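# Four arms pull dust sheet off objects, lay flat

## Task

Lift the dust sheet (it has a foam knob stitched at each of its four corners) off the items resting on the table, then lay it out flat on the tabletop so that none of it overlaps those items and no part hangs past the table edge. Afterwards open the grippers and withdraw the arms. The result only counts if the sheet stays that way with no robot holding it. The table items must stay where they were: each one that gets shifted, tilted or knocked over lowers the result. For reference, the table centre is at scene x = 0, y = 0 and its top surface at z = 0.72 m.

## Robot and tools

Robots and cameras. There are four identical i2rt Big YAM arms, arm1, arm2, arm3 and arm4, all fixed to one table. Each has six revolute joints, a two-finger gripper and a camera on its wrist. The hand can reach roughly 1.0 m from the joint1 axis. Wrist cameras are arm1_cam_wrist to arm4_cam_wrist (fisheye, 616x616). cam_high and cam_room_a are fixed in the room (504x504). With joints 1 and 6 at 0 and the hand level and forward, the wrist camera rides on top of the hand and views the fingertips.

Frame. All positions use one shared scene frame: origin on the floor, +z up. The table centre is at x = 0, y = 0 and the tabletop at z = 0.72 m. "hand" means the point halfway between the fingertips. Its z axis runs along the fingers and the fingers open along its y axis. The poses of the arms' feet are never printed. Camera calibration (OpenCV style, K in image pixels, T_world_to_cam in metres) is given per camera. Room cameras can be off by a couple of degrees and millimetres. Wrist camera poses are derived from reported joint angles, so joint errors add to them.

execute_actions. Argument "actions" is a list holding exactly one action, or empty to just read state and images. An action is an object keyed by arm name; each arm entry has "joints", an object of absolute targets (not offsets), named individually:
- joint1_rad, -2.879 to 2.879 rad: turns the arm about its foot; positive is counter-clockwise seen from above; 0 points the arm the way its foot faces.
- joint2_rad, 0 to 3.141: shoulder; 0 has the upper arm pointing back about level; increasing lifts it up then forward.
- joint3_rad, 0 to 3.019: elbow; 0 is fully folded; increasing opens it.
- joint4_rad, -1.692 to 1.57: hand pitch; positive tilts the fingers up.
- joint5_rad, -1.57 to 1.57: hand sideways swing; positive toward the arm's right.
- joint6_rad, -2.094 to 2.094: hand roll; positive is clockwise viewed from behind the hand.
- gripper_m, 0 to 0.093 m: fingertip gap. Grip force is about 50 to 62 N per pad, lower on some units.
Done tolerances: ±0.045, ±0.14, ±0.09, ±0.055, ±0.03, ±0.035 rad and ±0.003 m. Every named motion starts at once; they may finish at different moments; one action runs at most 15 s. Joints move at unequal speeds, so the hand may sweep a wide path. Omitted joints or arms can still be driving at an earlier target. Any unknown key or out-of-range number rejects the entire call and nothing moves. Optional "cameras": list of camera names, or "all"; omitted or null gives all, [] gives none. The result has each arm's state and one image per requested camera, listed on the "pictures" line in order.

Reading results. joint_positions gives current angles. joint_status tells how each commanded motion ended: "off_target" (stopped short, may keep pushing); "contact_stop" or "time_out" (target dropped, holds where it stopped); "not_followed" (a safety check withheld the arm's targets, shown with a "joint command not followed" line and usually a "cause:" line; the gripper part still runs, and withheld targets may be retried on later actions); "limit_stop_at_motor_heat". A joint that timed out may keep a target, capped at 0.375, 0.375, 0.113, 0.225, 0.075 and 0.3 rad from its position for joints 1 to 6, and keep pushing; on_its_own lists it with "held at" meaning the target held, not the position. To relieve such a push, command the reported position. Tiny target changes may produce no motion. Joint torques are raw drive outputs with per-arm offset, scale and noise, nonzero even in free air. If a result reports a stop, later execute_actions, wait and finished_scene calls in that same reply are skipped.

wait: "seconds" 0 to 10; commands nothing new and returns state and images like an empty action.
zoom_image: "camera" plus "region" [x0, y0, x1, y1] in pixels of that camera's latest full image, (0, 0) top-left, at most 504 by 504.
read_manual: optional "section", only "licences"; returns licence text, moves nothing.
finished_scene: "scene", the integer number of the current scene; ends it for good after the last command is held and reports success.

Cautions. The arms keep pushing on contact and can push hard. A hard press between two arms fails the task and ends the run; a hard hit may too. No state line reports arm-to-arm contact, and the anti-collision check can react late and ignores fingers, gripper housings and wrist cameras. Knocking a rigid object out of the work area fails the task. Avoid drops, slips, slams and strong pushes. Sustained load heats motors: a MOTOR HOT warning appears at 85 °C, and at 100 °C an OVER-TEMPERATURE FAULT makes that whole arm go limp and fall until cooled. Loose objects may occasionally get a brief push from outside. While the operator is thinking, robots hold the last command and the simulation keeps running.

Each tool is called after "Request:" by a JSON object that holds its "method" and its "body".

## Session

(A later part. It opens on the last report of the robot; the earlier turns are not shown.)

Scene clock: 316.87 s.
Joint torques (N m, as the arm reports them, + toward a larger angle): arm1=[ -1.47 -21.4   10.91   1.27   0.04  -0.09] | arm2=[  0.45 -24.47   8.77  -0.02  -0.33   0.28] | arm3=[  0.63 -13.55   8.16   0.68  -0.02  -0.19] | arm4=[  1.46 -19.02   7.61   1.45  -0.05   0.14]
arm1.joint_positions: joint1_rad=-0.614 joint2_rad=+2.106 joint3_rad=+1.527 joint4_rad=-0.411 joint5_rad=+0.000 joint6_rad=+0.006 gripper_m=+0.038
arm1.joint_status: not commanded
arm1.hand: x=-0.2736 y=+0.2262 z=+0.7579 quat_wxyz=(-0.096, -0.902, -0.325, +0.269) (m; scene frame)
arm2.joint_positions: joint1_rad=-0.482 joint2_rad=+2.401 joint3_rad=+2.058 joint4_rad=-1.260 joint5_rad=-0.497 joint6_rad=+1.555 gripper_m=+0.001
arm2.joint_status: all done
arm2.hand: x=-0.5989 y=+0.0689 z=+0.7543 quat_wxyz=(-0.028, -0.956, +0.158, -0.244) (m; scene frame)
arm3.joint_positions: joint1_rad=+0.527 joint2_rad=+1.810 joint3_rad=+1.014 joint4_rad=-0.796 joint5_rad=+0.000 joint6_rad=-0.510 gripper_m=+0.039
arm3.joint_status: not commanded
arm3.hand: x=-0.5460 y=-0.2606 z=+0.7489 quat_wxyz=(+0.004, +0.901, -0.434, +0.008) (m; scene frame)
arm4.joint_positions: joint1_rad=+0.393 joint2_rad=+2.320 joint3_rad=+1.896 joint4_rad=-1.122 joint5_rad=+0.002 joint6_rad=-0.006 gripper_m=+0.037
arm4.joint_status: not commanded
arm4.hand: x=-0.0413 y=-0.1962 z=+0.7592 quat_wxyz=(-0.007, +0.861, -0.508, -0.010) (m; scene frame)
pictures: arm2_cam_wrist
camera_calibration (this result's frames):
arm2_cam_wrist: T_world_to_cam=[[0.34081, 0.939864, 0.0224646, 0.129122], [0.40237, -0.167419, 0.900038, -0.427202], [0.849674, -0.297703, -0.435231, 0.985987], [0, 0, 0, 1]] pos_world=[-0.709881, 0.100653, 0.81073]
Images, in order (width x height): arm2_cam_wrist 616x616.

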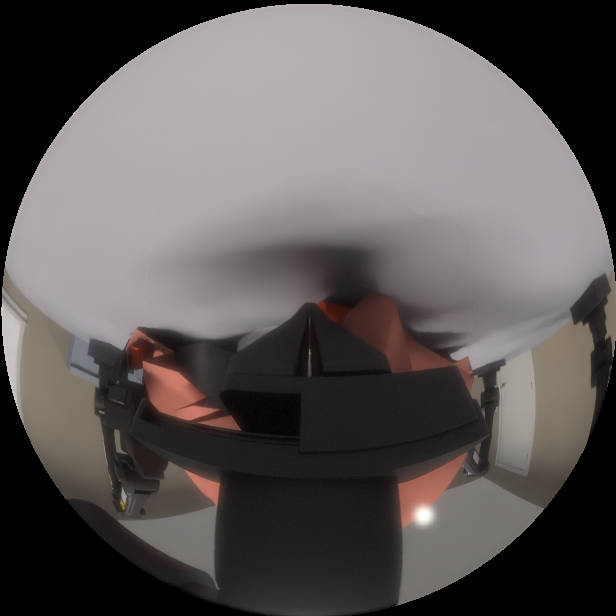

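Request:
{"method": "execute_actions", "body": {"actions": [{"arm2":{"joints":{"joint1_rad":-0.56,"joint2_rad":2.36,"gripper_m":0.093}}}], "cameras": ["arm2_cam_wrist","cam_room_a"]}}

Request:
{"method": "zoom_image", "body": {"camera": "cam_room_a", "region": [150, 240, 300, 360]}}

Scene clock: 329.63 s.
Joint torques (N m, as the arm reports them, + toward a larger angle): arm1=[ -2.28 -20.74  10.77   1.03   0.01  -0.03] | arm2=[  0.21 -25.41   8.83   0.05  -0.29   0.27] | arm3=[  0.69 -13.59   8.06   0.67  -0.03  -0.2 ] | arm4=[  1.38 -19.22   7.57   1.49  -0.05   0.14]
arm1.joint_positions: joint1_rad=-0.614 joint2_rad=+2.106 joint3_rad=+1.527 joint4_rad=-0.411 joint5_rad=+0.000 joint6_rad=+0.006 gripper_m=+0.038
arm1.joint_status: not commanded
arm1.hand: x=-0.2736 y=+0.2262 z=+0.7579 quat_wxyz=(-0.096, -0.902, -0.325, +0.269) (m; scene frame)
arm2.joint_positions: joint1_rad=-0.564 joint2_rad=+2.382 joint3_rad=+2.058 joint4_rad=-1.260 joint5_rad=-0.499 joint6_rad=+1.555 gripper_m=+0.093
arm2.joint_status: all done
arm2.hand: x=-0.6556 y=+0.0812 z=+0.7675 quat_wxyz=(-0.047, -0.949, +0.195, -0.242) (m; scene frame)
arm3.joint_positions: joint1_rad=+0.527 joint2_rad=+1.810 joint3_rad=+1.014 joint4_rad=-0.796 joint5_rad=+0.000 joint6_rad=-0.510 gripper_m=+0.039
arm3.joint_status: not commanded
arm3.hand: x=-0.5460 y=-0.2606 z=+0.7489 quat_wxyz=(+0.004, +0.901, -0.434, +0.008) (m; scene frame)
arm4.joint_positions: joint1_rad=+0.393 joint2_rad=+2.320 joint3_rad=+1.896 joint4_rad=-1.122 joint5_rad=+0.002 joint6_rad=-0.006 gripper_m=+0.037
arm4.joint_status: not commanded
arm4.hand: x=-0.0413 y=-0.1962 z=+0.7592 quat_wxyz=(-0.007, +0.861, -0.508, -0.010) (m; scene frame)
pictures: arm2_cam_wrist, cam_room_a
camera_calibration (this result's frames):
arm2_cam_wrist: T_world_to_cam=[[0.417049, 0.908877, 0.00345756, 0.20369], [0.392853, -0.183693, 0.901068, -0.419921], [0.819595, -0.374432, -0.433664, 1.02884], [0, 0, 0, 1]] pos_world=[-0.763211, 0.122963, 0.823842]
Images, in order (width x height): arm2_cam_wrist 616x616, cam_room_a 504x504.

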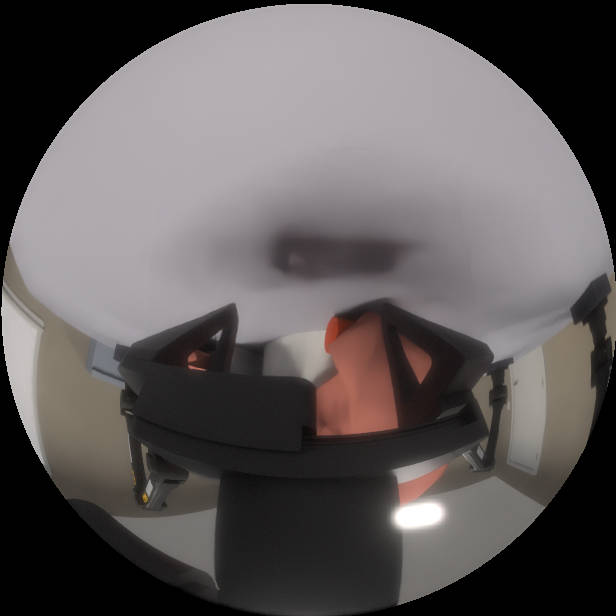

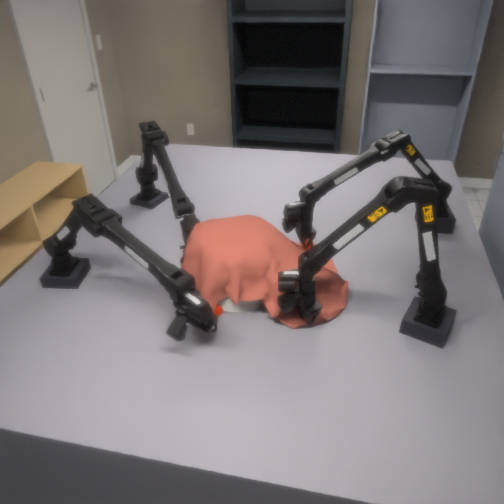

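Region (150, 240, 300, 360) of cam_room_a's 504x504 image, scaled by 3.360, with more detail than that image has; it fills the top 403 rows of this view, and the rest is white.

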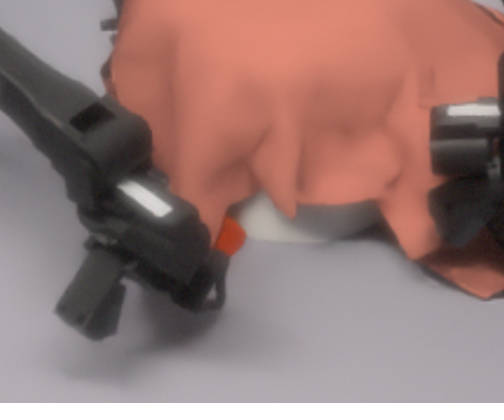

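Request:
{"method": "execute_actions", "body": {"actions": [{"arm2":{"joints":{"joint1_rad":-0.64,"joint2_rad":2.2,"joint3_rad":1.85,"joint4_rad":-1.1,"joint5_rad":-1.0,"joint6_rad":-1.57}}}], "cameras": []}}

Request:
{"method": "execute_actions", "body": {"actions": [{"arm2":{"joints":{"joint1_rad":-0.6,"joint2_rad":2.375,"joint4_rad":-1.03}}}], "cameras": ["arm2_cam_wrist","cam_room_a"]}}

Scene clock: 371.70 s.
Joint torques (N m, as the arm reports them, + toward a larger angle): arm1=[ -2.09 -20.76  11.12   1.2    0.01  -0.12] | arm2=[  0.8  -21.8    8.39   0.25  -0.78  -0.03] | arm3=[  0.6  -13.55   8.06   0.66  -0.02  -0.2 ] | arm4=[  1.57 -19.25   7.62   1.45  -0.06   0.15]
arm1.joint_positions: joint1_rad=-0.614 joint2_rad=+2.106 joint3_rad=+1.527 joint4_rad=-0.411 joint5_rad=+0.000 joint6_rad=+0.006 gripper_m=+0.038
arm1.joint_status: not commanded
arm1.hand: x=-0.2736 y=+0.2262 z=+0.7579 quat_wxyz=(-0.096, -0.902, -0.325, +0.269) (m; scene frame)
arm2.joint_positions: joint1_rad=-0.644 joint2_rad=+2.198 joint3_rad=+1.844 joint4_rad=-1.111 joint5_rad=-0.998 joint6_rad=-1.554 gripper_m=+0.093
arm2.joint_status: all done
arm2.hand: x=-0.6411 y=+0.0944 z=+0.8706 quat_wxyz=(-0.452, -0.198, -0.855, +0.159) (m; scene frame)
arm3.joint_positions: joint1_rad=+0.527 joint2_rad=+1.810 joint3_rad=+1.014 joint4_rad=-0.796 joint5_rad=+0.000 joint6_rad=-0.510 gripper_m=+0.039
arm3.joint_status: not commanded
arm3.hand: x=-0.5460 y=-0.2606 z=+0.7489 quat_wxyz=(+0.004, +0.901, -0.434, +0.008) (m; scene frame)
arm4.joint_positions: joint1_rad=+0.393 joint2_rad=+2.320 joint3_rad=+1.896 joint4_rad=-1.122 joint5_rad=+0.002 joint6_rad=-0.006 gripper_m=+0.037
arm4.joint_status: not commanded
arm4.hand: x=-0.0413 y=-0.1962 z=+0.7592 quat_wxyz=(-0.007, +0.861, -0.508, -0.010) (m; scene frame)
pictures: none
No camera images: the call's "cameras" was empty. Leave "cameras" out to get every camera's image.

Scene clock: 372.90 s.
Joint torques (N m, as the arm reports them, + toward a larger angle): arm1=[ -1.24 -20.34  10.95   1.18   0.03  -0.05] | arm2=[ -0.12 -24.94   8.45  -0.05  -0.63   0.06] | arm3=[  0.49 -13.6    8.06   0.67  -0.02  -0.2 ] | arm4=[  1.58 -19.3    7.58   1.4   -0.05   0.14]
arm1.joint_positions: joint1_rad=-0.614 joint2_rad=+2.106 joint3_rad=+1.527 joint4_rad=-0.411 joint5_rad=+0.000 joint6_rad=+0.006 gripper_m=+0.038
arm1.joint_status: not commanded
arm1.hand: x=-0.2736 y=+0.2262 z=+0.7579 quat_wxyz=(-0.096, -0.902, -0.325, +0.269) (m; scene frame)
arm2.joint_positions: joint1_rad=-0.599 joint2_rad=+2.397 joint3_rad=+1.833 joint4_rad=-1.038 joint5_rad=-1.002 joint6_rad=-1.564 gripper_m=+0.093
arm2.joint_status: all done
arm2.hand: x=-0.6061 y=+0.0963 z=+0.7386 quat_wxyz=(-0.470, -0.206, -0.853, +0.093) (m; scene frame)
arm3.joint_positions: joint1_rad=+0.527 joint2_rad=+1.810 joint3_rad=+1.014 joint4_rad=-0.796 joint5_rad=+0.000 joint6_rad=-0.510 gripper_m=+0.039
arm3.joint_status: not commanded
arm3.hand: x=-0.5460 y=-0.2606 z=+0.7489 quat_wxyz=(+0.004, +0.901, -0.434, +0.008) (m; scene frame)
arm4.joint_positions: joint1_rad=+0.393 joint2_rad=+2.320 joint3_rad=+1.896 joint4_rad=-1.122 joint5_rad=+0.002 joint6_rad=-0.006 gripper_m=+0.037
arm4.joint_status: not commanded
arm4.hand: x=-0.0413 y=-0.1962 z=+0.7592 quat_wxyz=(-0.007, +0.861, -0.508, -0.010) (m; scene frame)
pictures: arm2_cam_wrist, cam_room_a
camera_calibration (this result's frames):
arm2_cam_wrist: T_world_to_cam=[[-0.439646, -0.895971, -0.0628277, -0.127063], [-0.825242, 0.430569, -0.365495, -0.272471], [0.354524, -0.10884, -0.928691, 1.03953], [0, 0, 0, 1]] pos_world=[-0.649256, 0.116615, 0.857833]
Images, in order (width x height): arm2_cam_wrist 616x616, cam_room_a 504x504.

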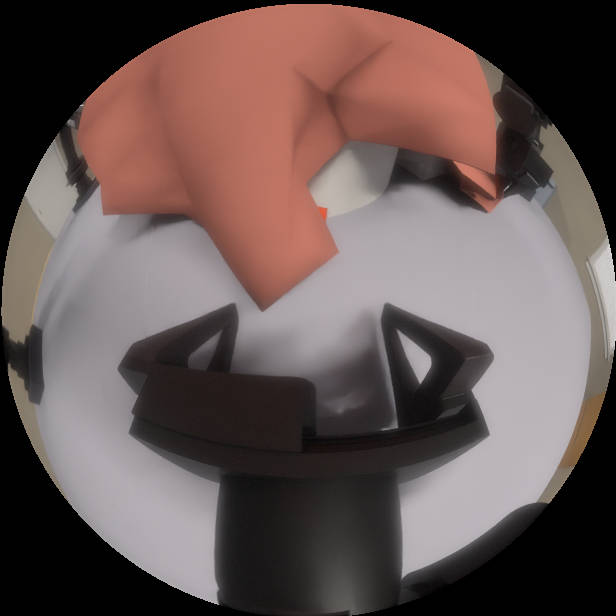

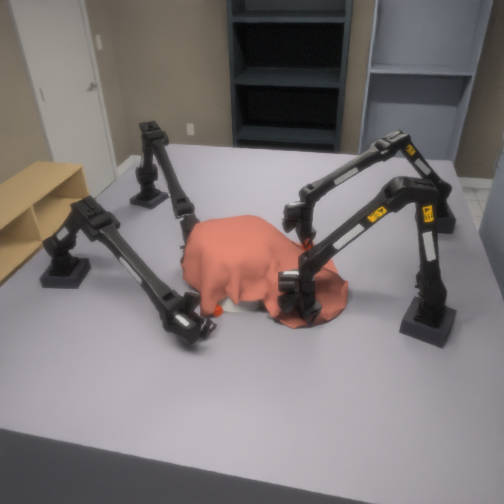

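Request:
{"method": "execute_actions", "body": {"actions": [{"arm2":{"joints":{"joint1_rad":-0.525}}}], "cameras": ["arm2_cam_wrist"]}}

Scene clock: 378.10 s.
Joint torques (N m, as the arm reports them, + toward a larger angle): arm1=[ -1.29 -20.58  10.91   1.14   0.02  -0.15] | arm2=[ -0.22 -24.38   8.28  -0.03  -0.63   0.02] | arm3=[  0.57 -13.54   8.05   0.66  -0.04  -0.2 ] | arm4=[  1.54 -19.4    7.71   1.48  -0.06   0.15]
arm1.joint_positions: joint1_rad=-0.614 joint2_rad=+2.106 joint3_rad=+1.527 joint4_rad=-0.411 joint5_rad=+0.000 joint6_rad=+0.006 gripper_m=+0.038
arm1.joint_status: not commanded
arm1.hand: x=-0.2736 y=+0.2262 z=+0.7579 quat_wxyz=(-0.096, -0.902, -0.325, +0.269) (m; scene frame)
arm2.joint_positions: joint1_rad=-0.520 joint2_rad=+2.397 joint3_rad=+1.833 joint4_rad=-1.038 joint5_rad=-1.001 joint6_rad=-1.564 gripper_m=+0.093
arm2.joint_status: all done
arm2.hand: x=-0.5536 y=+0.0857 z=+0.7383 quat_wxyz=(-0.473, -0.173, -0.861, +0.074) (m; scene frame)
arm3.joint_positions: joint1_rad=+0.527 joint2_rad=+1.810 joint3_rad=+1.014 joint4_rad=-0.796 joint5_rad=+0.000 joint6_rad=-0.510 gripper_m=+0.039
arm3.joint_status: not commanded
arm3.hand: x=-0.5460 y=-0.2606 z=+0.7489 quat_wxyz=(+0.004, +0.901, -0.434, +0.008) (m; scene frame)
arm4.joint_positions: joint1_rad=+0.393 joint2_rad=+2.320 joint3_rad=+1.896 joint4_rad=-1.122 joint5_rad=+0.002 joint6_rad=-0.006 gripper_m=+0.037
arm4.joint_status: not commanded
arm4.hand: x=-0.0413 y=-0.1962 z=+0.7592 quat_wxyz=(-0.007, +0.861, -0.508, -0.010) (m; scene frame)
pictures: arm2_cam_wrist
camera_calibration (this result's frames):
arm2_cam_wrist: T_world_to_cam=[[-0.367624, -0.927841, -0.0629552, -0.0707345], [-0.856916, 0.364268, -0.364697, -0.237118], [0.361313, -0.0801241, -0.928996, 1.02109], [0, 0, 0, 1]] pos_world=[-0.59813, 0.102559, 0.857663]
Images, in order (width x height): arm2_cam_wrist 616x616.

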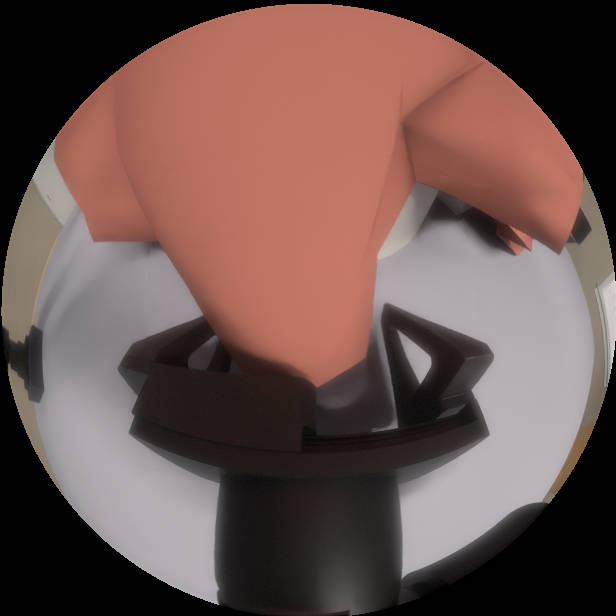

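Request:
{"method": "execute_actions", "body": {"actions": [{"arm2":{"joints":{"joint1_rad":-0.497}}}], "cameras": []}}

Request:
{"method": "execute_actions", "body": {"actions": [{"arm2":{"joints":{"gripper_m":0.0}}}], "cameras": ["arm2_cam_wrist","cam_room_a"]}}

Scene clock: 385.77 s.
Joint torques (N m, as the arm reports them, + toward a larger angle): arm1=[ -1.17 -20.59  10.99   1.17   0.03  -0.06] | arm2=[  0.93 -24.61   8.33  -0.08  -0.66   0.07] | arm3=[  0.61 -13.53   8.06   0.7   -0.04  -0.19] | arm4=[  1.55 -19.29   7.59   1.42  -0.07   0.15]
arm1.joint_positions: joint1_rad=-0.614 joint2_rad=+2.106 joint3_rad=+1.527 joint4_rad=-0.411 joint5_rad=+0.000 joint6_rad=+0.006 gripper_m=+0.038
arm1.joint_status: not commanded
arm1.hand: x=-0.2736 y=+0.2262 z=+0.7579 quat_wxyz=(-0.096, -0.902, -0.325, +0.269) (m; scene frame)
arm2.joint_positions: joint1_rad=-0.502 joint2_rad=+2.397 joint3_rad=+1.833 joint4_rad=-1.038 joint5_rad=-1.001 joint6_rad=-1.564 gripper_m=+0.093
arm2.joint_status: all done
arm2.hand: x=-0.5413 y=+0.0839 z=+0.7383 quat_wxyz=(-0.474, -0.165, -0.862, +0.070) (m; scene frame)
arm3.joint_positions: joint1_rad=+0.527 joint2_rad=+1.810 joint3_rad=+1.014 joint4_rad=-0.796 joint5_rad=+0.000 joint6_rad=-0.510 gripper_m=+0.039
arm3.joint_status: not commanded
arm3.hand: x=-0.5460 y=-0.2606 z=+0.7489 quat_wxyz=(+0.004, +0.901, -0.434, +0.008) (m; scene frame)
arm4.joint_positions: joint1_rad=+0.393 joint2_rad=+2.320 joint3_rad=+1.896 joint4_rad=-1.122 joint5_rad=+0.002 joint6_rad=-0.006 gripper_m=+0.037
arm4.joint_status: not commanded
arm4.hand: x=-0.0413 y=-0.1962 z=+0.7592 quat_wxyz=(-0.007, +0.861, -0.508, -0.010) (m; scene frame)
pictures: none
No camera images: the call's "cameras" was empty. Leave "cameras" out to get every camera's image.

Scene clock: 386.47 s.
Joint torques (N m, as the arm reports them, + toward a larger angle): arm1=[ -1.76 -19.6   11.     1.19   0.02  -0.07] | arm2=[  1.   -23.86   8.33  -0.07  -0.58   0.04] | arm3=[  0.78 -13.53   8.04   0.66  -0.03  -0.2 ] | arm4=[  1.63 -19.11   7.66   1.45  -0.06   0.14]
arm1.joint_positions: joint1_rad=-0.614 joint2_rad=+2.106 joint3_rad=+1.527 joint4_rad=-0.411 joint5_rad=+0.000 joint6_rad=+0.006 gripper_m=+0.038
arm1.joint_status: not commanded
arm1.hand: x=-0.2736 y=+0.2262 z=+0.7579 quat_wxyz=(-0.096, -0.902, -0.325, +0.269) (m; scene frame)
arm2.joint_positions: joint1_rad=-0.502 joint2_rad=+2.391 joint3_rad=+1.833 joint4_rad=-1.038 joint5_rad=-1.002 joint6_rad=-1.564 gripper_m=+0.045
arm2.joint_status: gripper_m off_target (ended at +0.045, target +0.000)
arm2.hand: x=-0.5415 y=+0.0830 z=+0.7419 quat_wxyz=(-0.474, -0.164, -0.862, +0.072) (m; scene frame)
arm3.joint_positions: joint1_rad=+0.527 joint2_rad=+1.810 joint3_rad=+1.014 joint4_rad=-0.796 joint5_rad=+0.000 joint6_rad=-0.510 gripper_m=+0.039
arm3.joint_status: not commanded
arm3.hand: x=-0.5460 y=-0.2606 z=+0.7489 quat_wxyz=(+0.004, +0.901, -0.434, +0.008) (m; scene frame)
arm4.joint_positions: joint1_rad=+0.393 joint2_rad=+2.320 joint3_rad=+1.896 joint4_rad=-1.122 joint5_rad=+0.002 joint6_rad=-0.006 gripper_m=+0.037
arm4.joint_status: not commanded
arm4.hand: x=-0.0413 y=-0.1962 z=+0.7592 quat_wxyz=(-0.007, +0.861, -0.508, -0.010) (m; scene frame)
pictures: arm2_cam_wrist, cam_room_a
camera_calibration (this result's frames):
arm2_cam_wrist: T_world_to_cam=[[-0.350643, -0.934733, -0.0576604, -0.0627349], [-0.863723, 0.346575, -0.365881, -0.225796], [0.361985, -0.078491, -0.928874, 1.01996], [0, 0, 0, 1]] pos_world=[-0.586234, 0.0996729, 0.861184]
Images, in order (width x height): arm2_cam_wrist 616x616, cam_room_a 504x504.

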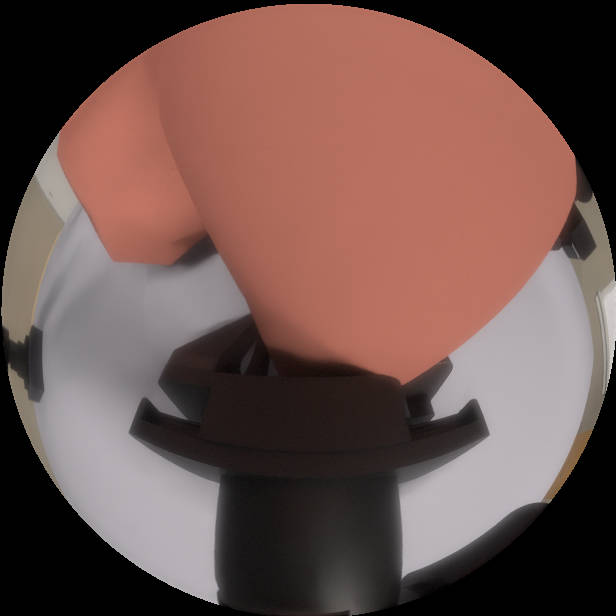

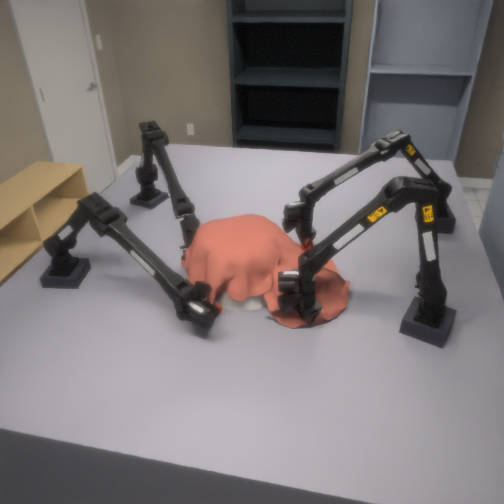

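Request:
{"method": "execute_actions", "body": {"actions": [{"arm1":{"joints":{"joint1_rad":-0.58,"joint2_rad":1.8,"joint3_rad":1.55,"joint4_rad":-0.85}},"arm2":{"joints":{"joint1_rad":-0.58,"joint2_rad":2.0,"joint3_rad":1.8,"joint4_rad":-1.25,"joint5_rad":-0.6}},"arm3":{"joints":{"joint1_rad":0.7,"joint2_rad":1.53,"joint3_rad":1.2,"joint4_rad":-1.05}},"arm4":{"joints":{"joint1_rad":0.42,"joint2_rad":2.0,"joint3_rad":1.85,"joint4_rad":-1.25}}}], "cameras": ["arm2_cam_wrist","cam_room_a","cam_high"]}}

Scene clock: 397.67 s.
Joint torques (N m, as the arm reports them, + toward a larger angle): arm1=[ -1.14 -17.86  11.47   0.43  -0.01  -0.08] | arm2=[  0.86 -20.97   9.69  -0.35  -0.55   0.05] | arm3=[  0.63 -11.52  12.41   0.38  -0.07  -0.18] | arm4=[  1.22 -17.     9.66   0.53   0.11   0.13]
arm1.joint_positions: joint1_rad=-0.581 joint2_rad=+1.786 joint3_rad=+1.527 joint4_rad=-0.841 joint5_rad=+0.000 joint6_rad=+0.006 gripper_m=+0.038
arm1.joint_status: all done
arm1.hand: x=-0.1992 y=+0.2591 z=+0.9197 quat_wxyz=(-0.081, -0.910, -0.344, +0.217) (m; scene frame)
arm2.joint_positions: joint1_rad=-0.587 joint2_rad=+2.016 joint3_rad=+1.781 joint4_rad=-1.241 joint5_rad=-0.598 joint6_rad=-1.564 gripper_m=+0.045
arm2.joint_status: all done
arm2.hand: x=-0.6302 y=+0.1381 z=+0.9109 quat_wxyz=(-0.277, -0.198, -0.934, +0.108) (m; scene frame)
arm3.joint_positions: joint1_rad=+0.703 joint2_rad=+1.524 joint3_rad=+1.174 joint4_rad=-1.043 joint5_rad=+0.001 joint6_rad=-0.510 gripper_m=+0.039
arm3.joint_status: all done
arm3.hand: x=-0.6336 y=-0.2482 z=+0.9238 quat_wxyz=(-0.072, +0.932, -0.351, -0.055) (m; scene frame)
arm4.joint_positions: joint1_rad=+0.426 joint2_rad=+1.982 joint3_rad=+1.838 joint4_rad=-1.234 joint5_rad=-0.003 joint6_rad=-0.005 gripper_m=+0.037
arm4.joint_status: all done
arm4.hand: x=-0.0501 y=-0.2279 z=+0.9551 quat_wxyz=(-0.046, +0.866, -0.492, -0.084) (m; scene frame)
pictures: arm2_cam_wrist, cam_high, cam_room_a
camera_calibration (this result's frames):
arm2_cam_wrist: T_world_to_cam=[[-0.439627, -0.895663, 0.0672052, -0.207845], [-0.896559, 0.442097, 0.0270601, -0.651496], [-0.053948, -0.048357, -0.997372, 1.00946], [0, 0, 0, 1]] pos_world=[-0.62102, 0.15068, 1.03841]
Images, in order (width x height): arm2_cam_wrist 616x616, cam_high 504x504, cam_room_a 504x504.

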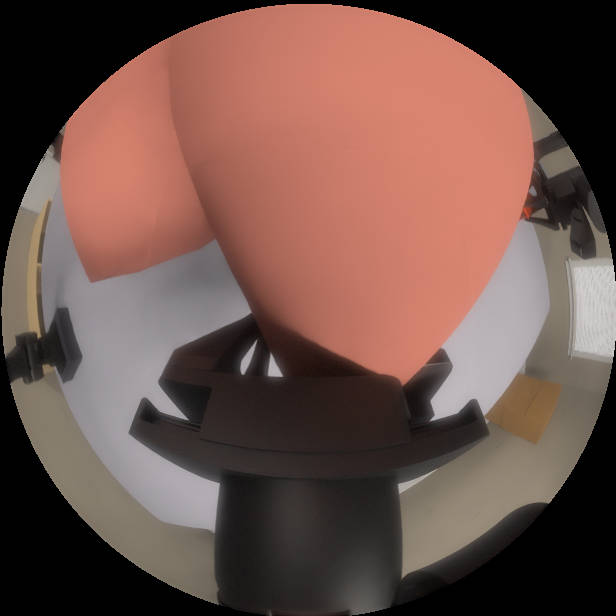

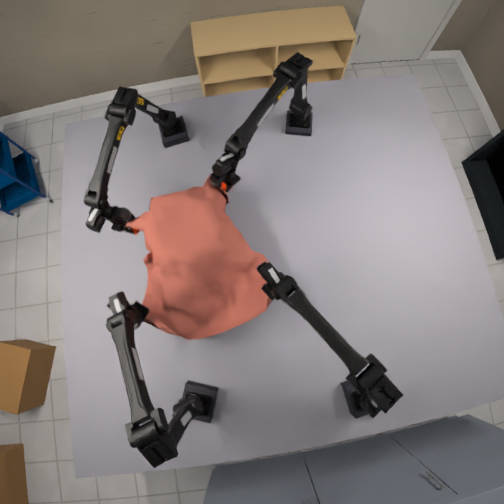

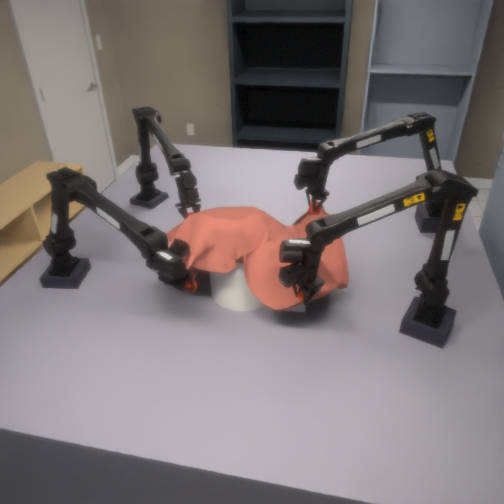

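Lift1.

Request:
{"method": "execute_actions", "body": {"actions": [{"arm1":{"joints":{"joint1_rad":-0.532,"joint2_rad":1.497,"joint3_rad":1.776,"joint4_rad":-1.379}},"arm2":{"joints":{"joint1_rad":-0.696,"joint2_rad":1.44,"joint3_rad":1.68,"joint4_rad":-1.319,"joint5_rad":0}},"arm3":{"joints":{"joint1_rad":0.922,"joint2_rad":1.258,"joint3_rad":1.451,"joint4_rad":-1.293}},"arm4":{"joints":{"joint1_rad":0.563,"joint2_rad":1.687,"joint3_rad":1.885,"joint4_rad":-1.285}}}], "cameras": ["arm2_cam_wrist","arm4_cam_wrist","cam_room_a","cam_high"]}}

Scene clock: 405.63 s.
Joint torques (N m, as the arm reports them, + toward a larger angle): arm1=[ -1.45 -14.85  10.17   0.14  -0.01  -0.03] | arm2=[  0.43 -12.92  10.34   0.34   0.11   0.08] | arm3=[ 0.57 -9.32 12.21  0.74 -0.02 -0.17] | arm4=[  2.05 -13.44  11.06   1.04   0.03   0.11]
arm1.joint_positions: joint1_rad=-0.530 joint2_rad=+1.501 joint3_rad=+1.771 joint4_rad=-1.365 joint5_rad=+0.001 joint6_rad=+0.002 gripper_m=+0.038
arm1.joint_status: all done
arm1.hand: x=-0.1012 y=+0.3081 z=+1.1469 quat_wxyz=(-0.086, -0.900, -0.369, +0.218) (m; scene frame)
arm2.joint_positions: joint1_rad=-0.688 joint2_rad=+1.459 joint3_rad=+1.660 joint4_rad=-1.317 joint5_rad=-0.006 joint6_rad=-1.564 gripper_m=+0.045
arm2.joint_status: all done
arm2.hand: x=-0.7174 y=+0.3023 z=+1.1417 quat_wxyz=(+0.058, -0.263, -0.938, +0.219) (m; scene frame)
arm3.joint_positions: joint1_rad=+0.927 joint2_rad=+1.264 joint3_rad=+1.436 joint4_rad=-1.284 joint5_rad=+0.000 joint6_rad=-0.510 gripper_m=+0.039
arm3.joint_status: all done
arm3.hand: x=-0.7215 y=-0.3097 z=+1.1406 quat_wxyz=(-0.160, +0.944, -0.239, -0.162) (m; scene frame)
arm4.joint_positions: joint1_rad=+0.558 joint2_rad=+1.675 joint3_rad=+1.860 joint4_rad=-1.270 joint5_rad=+0.000 joint6_rad=-0.003 gripper_m=+0.037
arm4.joint_status: all done
arm4.hand: x=-0.0960 y=-0.3089 z=+1.1538 quat_wxyz=(-0.106, +0.873, -0.424, -0.216) (m; scene frame)
pictures: arm2_cam_wrist, arm4_cam_wrist, cam_high, cam_room_a
camera_calibration (this result's frames):
arm2_cam_wrist: T_world_to_cam=[[-0.490129, -0.759743, 0.427276, -0.602966], [-0.558537, 0.650076, 0.515206, -1.1862], [-0.669186, 0.0138681, -0.742965, 0.492234], [0, 0, 0, 1]] pos_world=[-0.628672, 0.306195, 1.23448]
arm4_cam_wrist: T_world_to_cam=[[0.788996, 0.614398, 0.000507711, 0.268584], [0.609199, -0.782425, 0.129182, -0.323928], [0.0797664, -0.101615, -0.991621, 1.2417], [0, 0, 0, 1]] pos_world=[-0.113621, -0.292291, 1.27301]
Images, in order (width x height): arm2_cam_wrist 616x616, arm4_cam_wrist 616x616, cam_high 504x504, cam_room_a 504x504.

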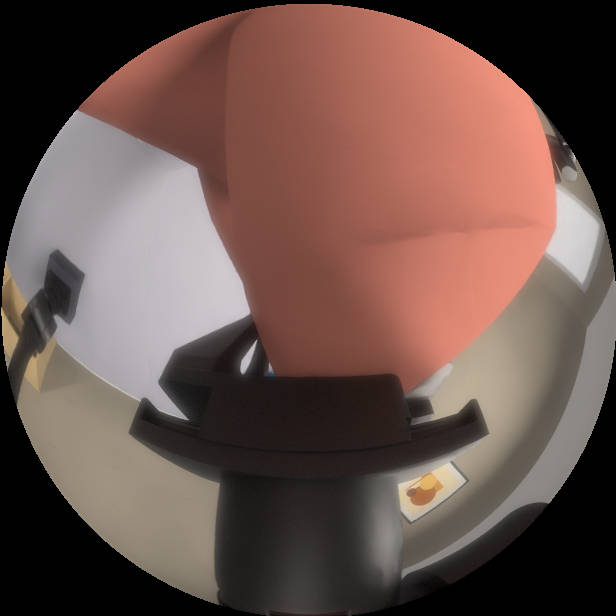

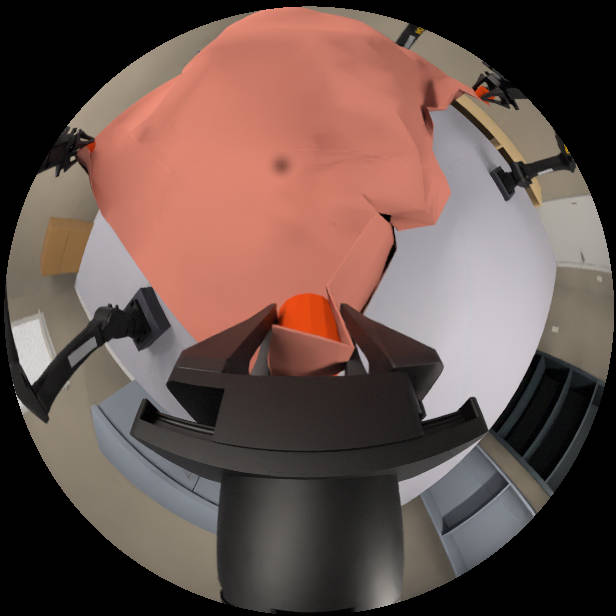

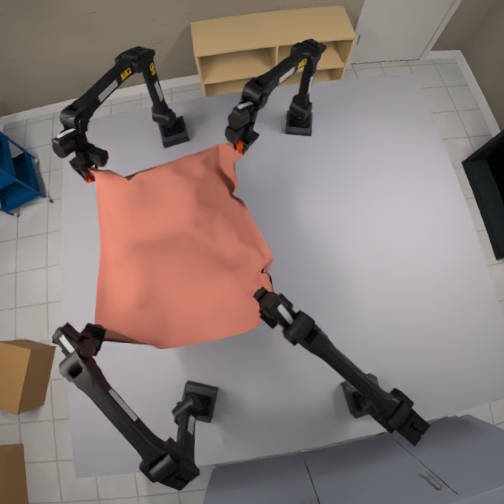

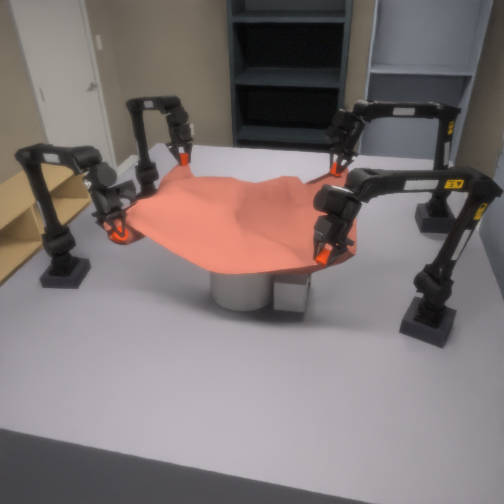

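Request:
{"method": "execute_actions", "body": {"actions": [{"arm1":{"joints":{"joint1_rad":-0.563,"joint2_rad":1.315,"joint3_rad":1.908,"joint4_rad":-1.386,"joint6_rad":0.3}},"arm2":{"joints":{"joint1_rad":-0.76,"joint2_rad":1.32,"joint3_rad":1.87,"joint4_rad":-1.322,"joint6_rad":0.2}},"arm3":{"joints":{"joint1_rad":1.0,"joint2_rad":1.14,"joint3_rad":1.675,"joint4_rad":-1.316,"joint6_rad":0.2}},"arm4":{"joints":{"joint1_rad":0.58,"joint2_rad":1.454,"joint3_rad":1.9,"joint4_rad":-1.238,"joint6_rad":0.3}}}], "cameras": ["arm2_cam_wrist","cam_room_a","cam_high"]}}

Scene clock: 427.63 s.
Joint torques (N m, as the arm reports them, + toward a larger angle): arm1=[ -2.11 -10.66  10.56   0.42  -0.16   0.23] | arm2=[ -1.69 -10.8   11.45   1.13   1.14   0.59] | arm3=[ 1.35 -6.51 12.1   1.39 -0.16  0.11] | arm4=[ 1.51 -9.82 10.88  2.1   0.1   0.12]
arm1.joint_positions: joint1_rad=-0.565 joint2_rad=+1.322 joint3_rad=+1.891 joint4_rad=-1.372 joint5_rad=+0.006 joint6_rad=+0.273 gripper_m=+0.038
arm1.joint_status: all done
arm1.hand: x=-0.0723 y=+0.3602 z=+1.2945 quat_wxyz=(-0.177, -0.902, -0.217, +0.329) (m; scene frame)
arm2.joint_positions: joint1_rad=-0.725 joint2_rad=+1.333 joint3_rad=+1.830 joint4_rad=-1.330 joint5_rad=-0.029 joint6_rad=+0.153 gripper_m=+0.045
arm2.joint_status: joint6_rad time_out (moved +1.717 of +1.764); the others done
arm2.on_its_own: joint6_rad reads +0.153 and still pushes toward +0.200 since a time_out
arm2.hand: x=-0.7142 y=+0.3355 z=+1.2867 quat_wxyz=(-0.206, -0.849, -0.385, +0.296) (m; scene frame)
arm3.joint_positions: joint1_rad=+0.993 joint2_rad=+1.141 joint3_rad=+1.655 joint4_rad=-1.310 joint5_rad=+0.005 joint6_rad=+0.180 gripper_m=+0.039
arm3.joint_status: all done
arm3.hand: x=-0.7310 y=-0.3488 z=+1.2986 quat_wxyz=(-0.146, +0.785, -0.492, -0.349) (m; scene frame)
arm4.joint_positions: joint1_rad=+0.579 joint2_rad=+1.447 joint3_rad=+1.873 joint4_rad=-1.244 joint5_rad=-0.002 joint6_rad=+0.295 gripper_m=+0.037
arm4.joint_status: all done
arm4.hand: x=-0.0680 y=-0.3644 z=+1.2940 quat_wxyz=(-0.106, +0.773, -0.517, -0.352) (m; scene frame)
pictures: arm2_cam_wrist, cam_high, cam_room_a
camera_calibration (this result's frames):
arm2_cam_wrist: T_world_to_cam=[[-0.768887, 0.621971, -0.148207, -0.560359], [0.637513, 0.763479, -0.103331, 0.331296], [0.0488844, -0.173934, -0.983543, 1.48709], [0, 0, 0, 1]] pos_world=[-0.714754, 0.354244, 1.4138]
Images, in order (width x height): arm2_cam_wrist 616x616, cam_high 504x504, cam_room_a 504x504.

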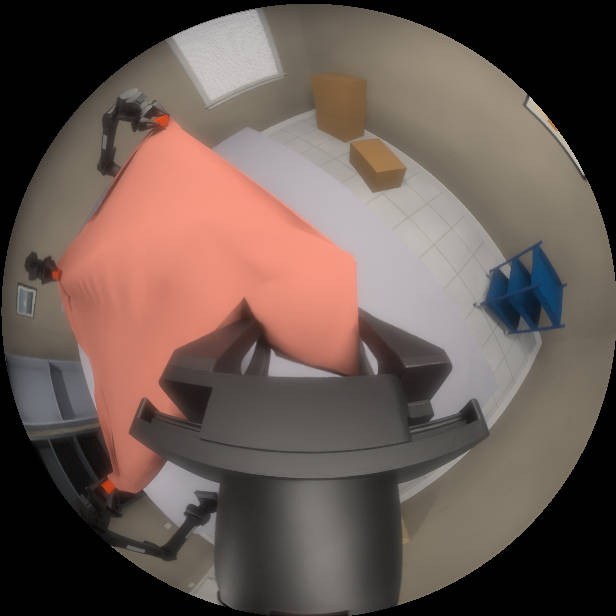

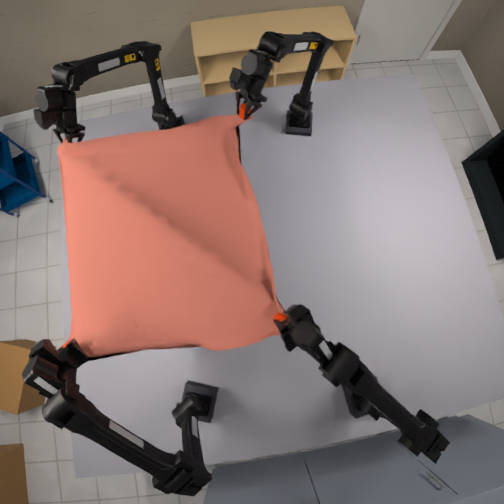

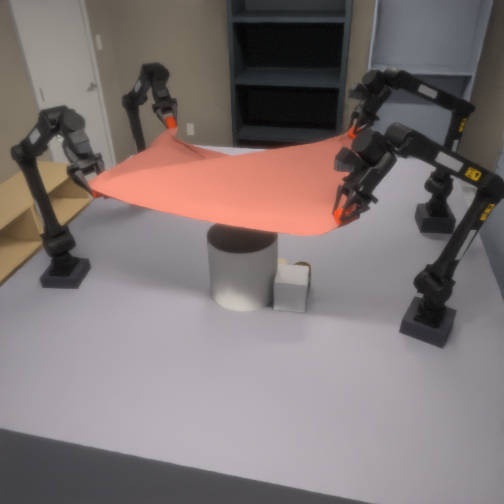

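Request:
{"method": "execute_actions", "body": {"actions": [{"arm1":{"joints":{"joint1_rad":-0.28,"joint2_rad":1.12,"joint3_rad":1.69,"joint4_rad":-1.37,"joint6_rad":0.6}},"arm2":{"joints":{"joint1_rad":-0.38,"joint2_rad":1.22,"joint3_rad":1.72,"joint4_rad":-1.29,"joint6_rad":-0.7}},"arm3":{"joints":{"joint1_rad":0.645,"joint2_rad":1.01,"joint3_rad":1.51,"joint4_rad":-1.3,"joint6_rad":-0.1}},"arm4":{"joints":{"joint1_rad":0.33,"joint2_rad":1.28,"joint3_rad":1.67,"joint4_rad":-1.19,"joint6_rad":0.2}}}], "cameras": []}}

Request:
{"method": "execute_actions", "body": {"actions": [{"arm1":{"joints":{"joint1_rad":0.006,"joint2_rad":0.915,"joint3_rad":1.48,"joint4_rad":-1.361,"joint6_rad":0.9}},"arm2":{"joints":{"joint1_rad":-0.08,"joint2_rad":1.09,"joint3_rad":1.55,"joint4_rad":-1.25,"joint6_rad":-1.5}},"arm3":{"joints":{"joint1_rad":0.252,"joint2_rad":0.873,"joint3_rad":1.365,"joint4_rad":-1.285,"joint6_rad":-0.45}},"arm4":{"joints":{"joint1_rad":0.087,"joint2_rad":1.105,"joint3_rad":1.45,"joint4_rad":-1.139,"joint6_rad":0.0}}}], "cameras": ["arm2_cam_wrist","cam_room_a","cam_high"]}}

Scene clock: 448.43 s.
Joint torques (N m, as the arm reports them, + toward a larger angle): arm1=[-1.43 -6.15  8.26  0.83 -0.17  0.15] | arm2=[-0.59 -8.56  9.21  1.69  0.31 -0.05] | arm3=[ 1.05 -4.13  9.98  1.76 -0.13 -0.19] | arm4=[ 1.9  -8.8   8.31  2.51  0.12  0.  ]
arm1.joint_positions: joint1_rad=-0.285 joint2_rad=+1.111 joint3_rad=+1.701 joint4_rad=-1.358 joint5_rad=+0.006 joint6_rad=+0.584 gripper_m=+0.038
arm1.joint_status: all done
arm1.hand: x=+0.0729 y=+0.3405 z=+1.2927 quat_wxyz=(-0.277, -0.899, -0.201, +0.274) (m; scene frame)
arm2.joint_positions: joint1_rad=-0.362 joint2_rad=+1.224 joint3_rad=+1.709 joint4_rad=-1.314 joint5_rad=-0.009 joint6_rad=-0.680 gripper_m=+0.045
arm2.joint_status: all done
arm2.hand: x=-0.5424 y=+0.3060 z=+1.2783 quat_wxyz=(-0.124, -0.488, -0.794, +0.341) (m; scene frame)
arm3.joint_positions: joint1_rad=+0.644 joint2_rad=+1.006 joint3_rad=+1.515 joint4_rad=-1.303 joint5_rad=+0.003 joint6_rad=-0.089 gripper_m=+0.039
arm3.joint_status: all done
arm3.hand: x=-0.5834 y=-0.3294 z=+1.2820 quat_wxyz=(-0.246, +0.764, -0.522, -0.290) (m; scene frame)
arm4.joint_positions: joint1_rad=+0.327 joint2_rad=+1.291 joint3_rad=+1.679 joint4_rad=-1.204 joint5_rad=-0.003 joint6_rad=+0.209 gripper_m=+0.037
arm4.joint_status: all done
arm4.hand: x=+0.0735 y=-0.3389 z=+1.2794 quat_wxyz=(-0.163, +0.727, -0.579, -0.330) (m; scene frame)
pictures: none
No camera images: the call's "cameras" was empty. Leave "cameras" out to get every camera's image.

Scene clock: 451.27 s.
Joint torques (N m, as the arm reports them, + toward a larger angle): arm1=[-1.49 -2.    8.2   1.22 -0.07  0.18] | arm2=[ 0.39 -7.62  9.3   0.42 -0.07 -0.39] | arm3=[ 0.77 -3.29 10.11  1.36 -0.06 -0.07] | arm4=[ 1.93 -5.57  8.34  2.75  0.13  0.01]
arm1.joint_positions: joint1_rad=-0.002 joint2_rad=+0.908 joint3_rad=+1.493 joint4_rad=-1.358 joint5_rad=+0.005 joint6_rad=+0.877 gripper_m=+0.038
arm1.joint_status: all done
arm1.hand: x=+0.1978 y=+0.3642 z=+1.2608 quat_wxyz=(-0.341, -0.901, -0.197, +0.181) (m; scene frame)
arm2.joint_positions: joint1_rad=-0.075 joint2_rad=+1.106 joint3_rad=+1.541 joint4_rad=-1.241 joint5_rad=+0.000 joint6_rad=-1.444 gripper_m=+0.045
arm2.joint_status: joint6_rad time_out (moved -0.763 of -0.820); the others done
arm2.on_its_own: joint6_rad reads -1.444 and still pushes toward -1.500 since a time_out
arm2.hand: x=-0.4145 y=+0.3281 z=+1.2542 quat_wxyz=(-0.036, -0.025, -0.928, +0.371) (m; scene frame)
arm3.joint_positions: joint1_rad=+0.255 joint2_rad=+0.880 joint3_rad=+1.368 joint4_rad=-1.279 joint5_rad=+0.001 joint6_rad=-0.448 gripper_m=+0.039
arm3.joint_status: all done
arm3.hand: x=-0.4406 y=-0.3561 z=+1.2555 quat_wxyz=(-0.337, +0.755, -0.532, -0.183) (m; scene frame)
arm4.joint_positions: joint1_rad=+0.083 joint2_rad=+1.108 joint3_rad=+1.459 joint4_rad=-1.160 joint5_rad=-0.003 joint6_rad=+0.010 gripper_m=+0.037
arm4.joint_status: all done
arm4.hand: x=+0.2021 y=-0.3626 z=+1.2538 quat_wxyz=(-0.234, +0.713, -0.594, -0.289) (m; scene frame)
pictures: arm2_cam_wrist, cam_high, cam_room_a
camera_calibration (this result's frames):
arm2_cam_wrist: T_world_to_cam=[[-0.095799, -0.732303, 0.674207, -0.63828], [-0.835268, 0.427559, 0.345717, -0.92088], [-0.541433, -0.530025, -0.652629, 0.896242], [0, 0, 0, 1]] pos_world=[-0.345074, 0.401347, 1.33361]
Images, in order (width x height): arm2_cam_wrist 616x616, cam_high 504x504, cam_room_a 504x504.

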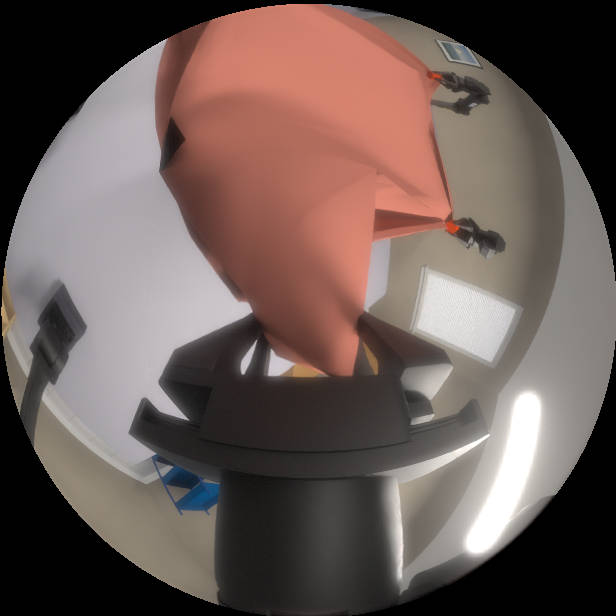

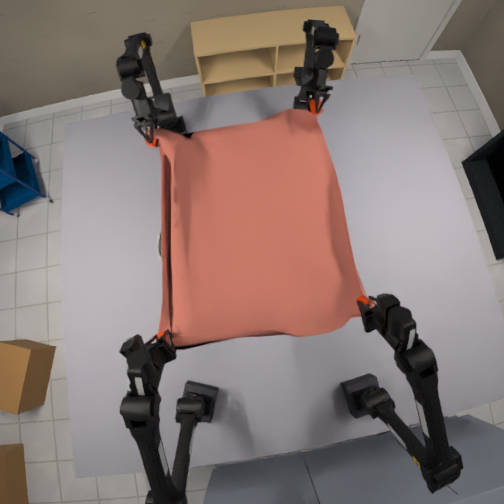

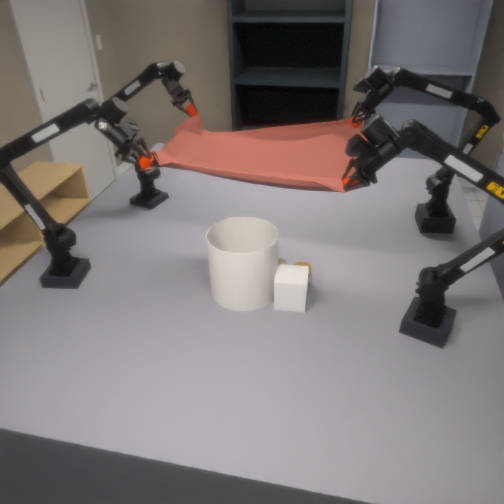

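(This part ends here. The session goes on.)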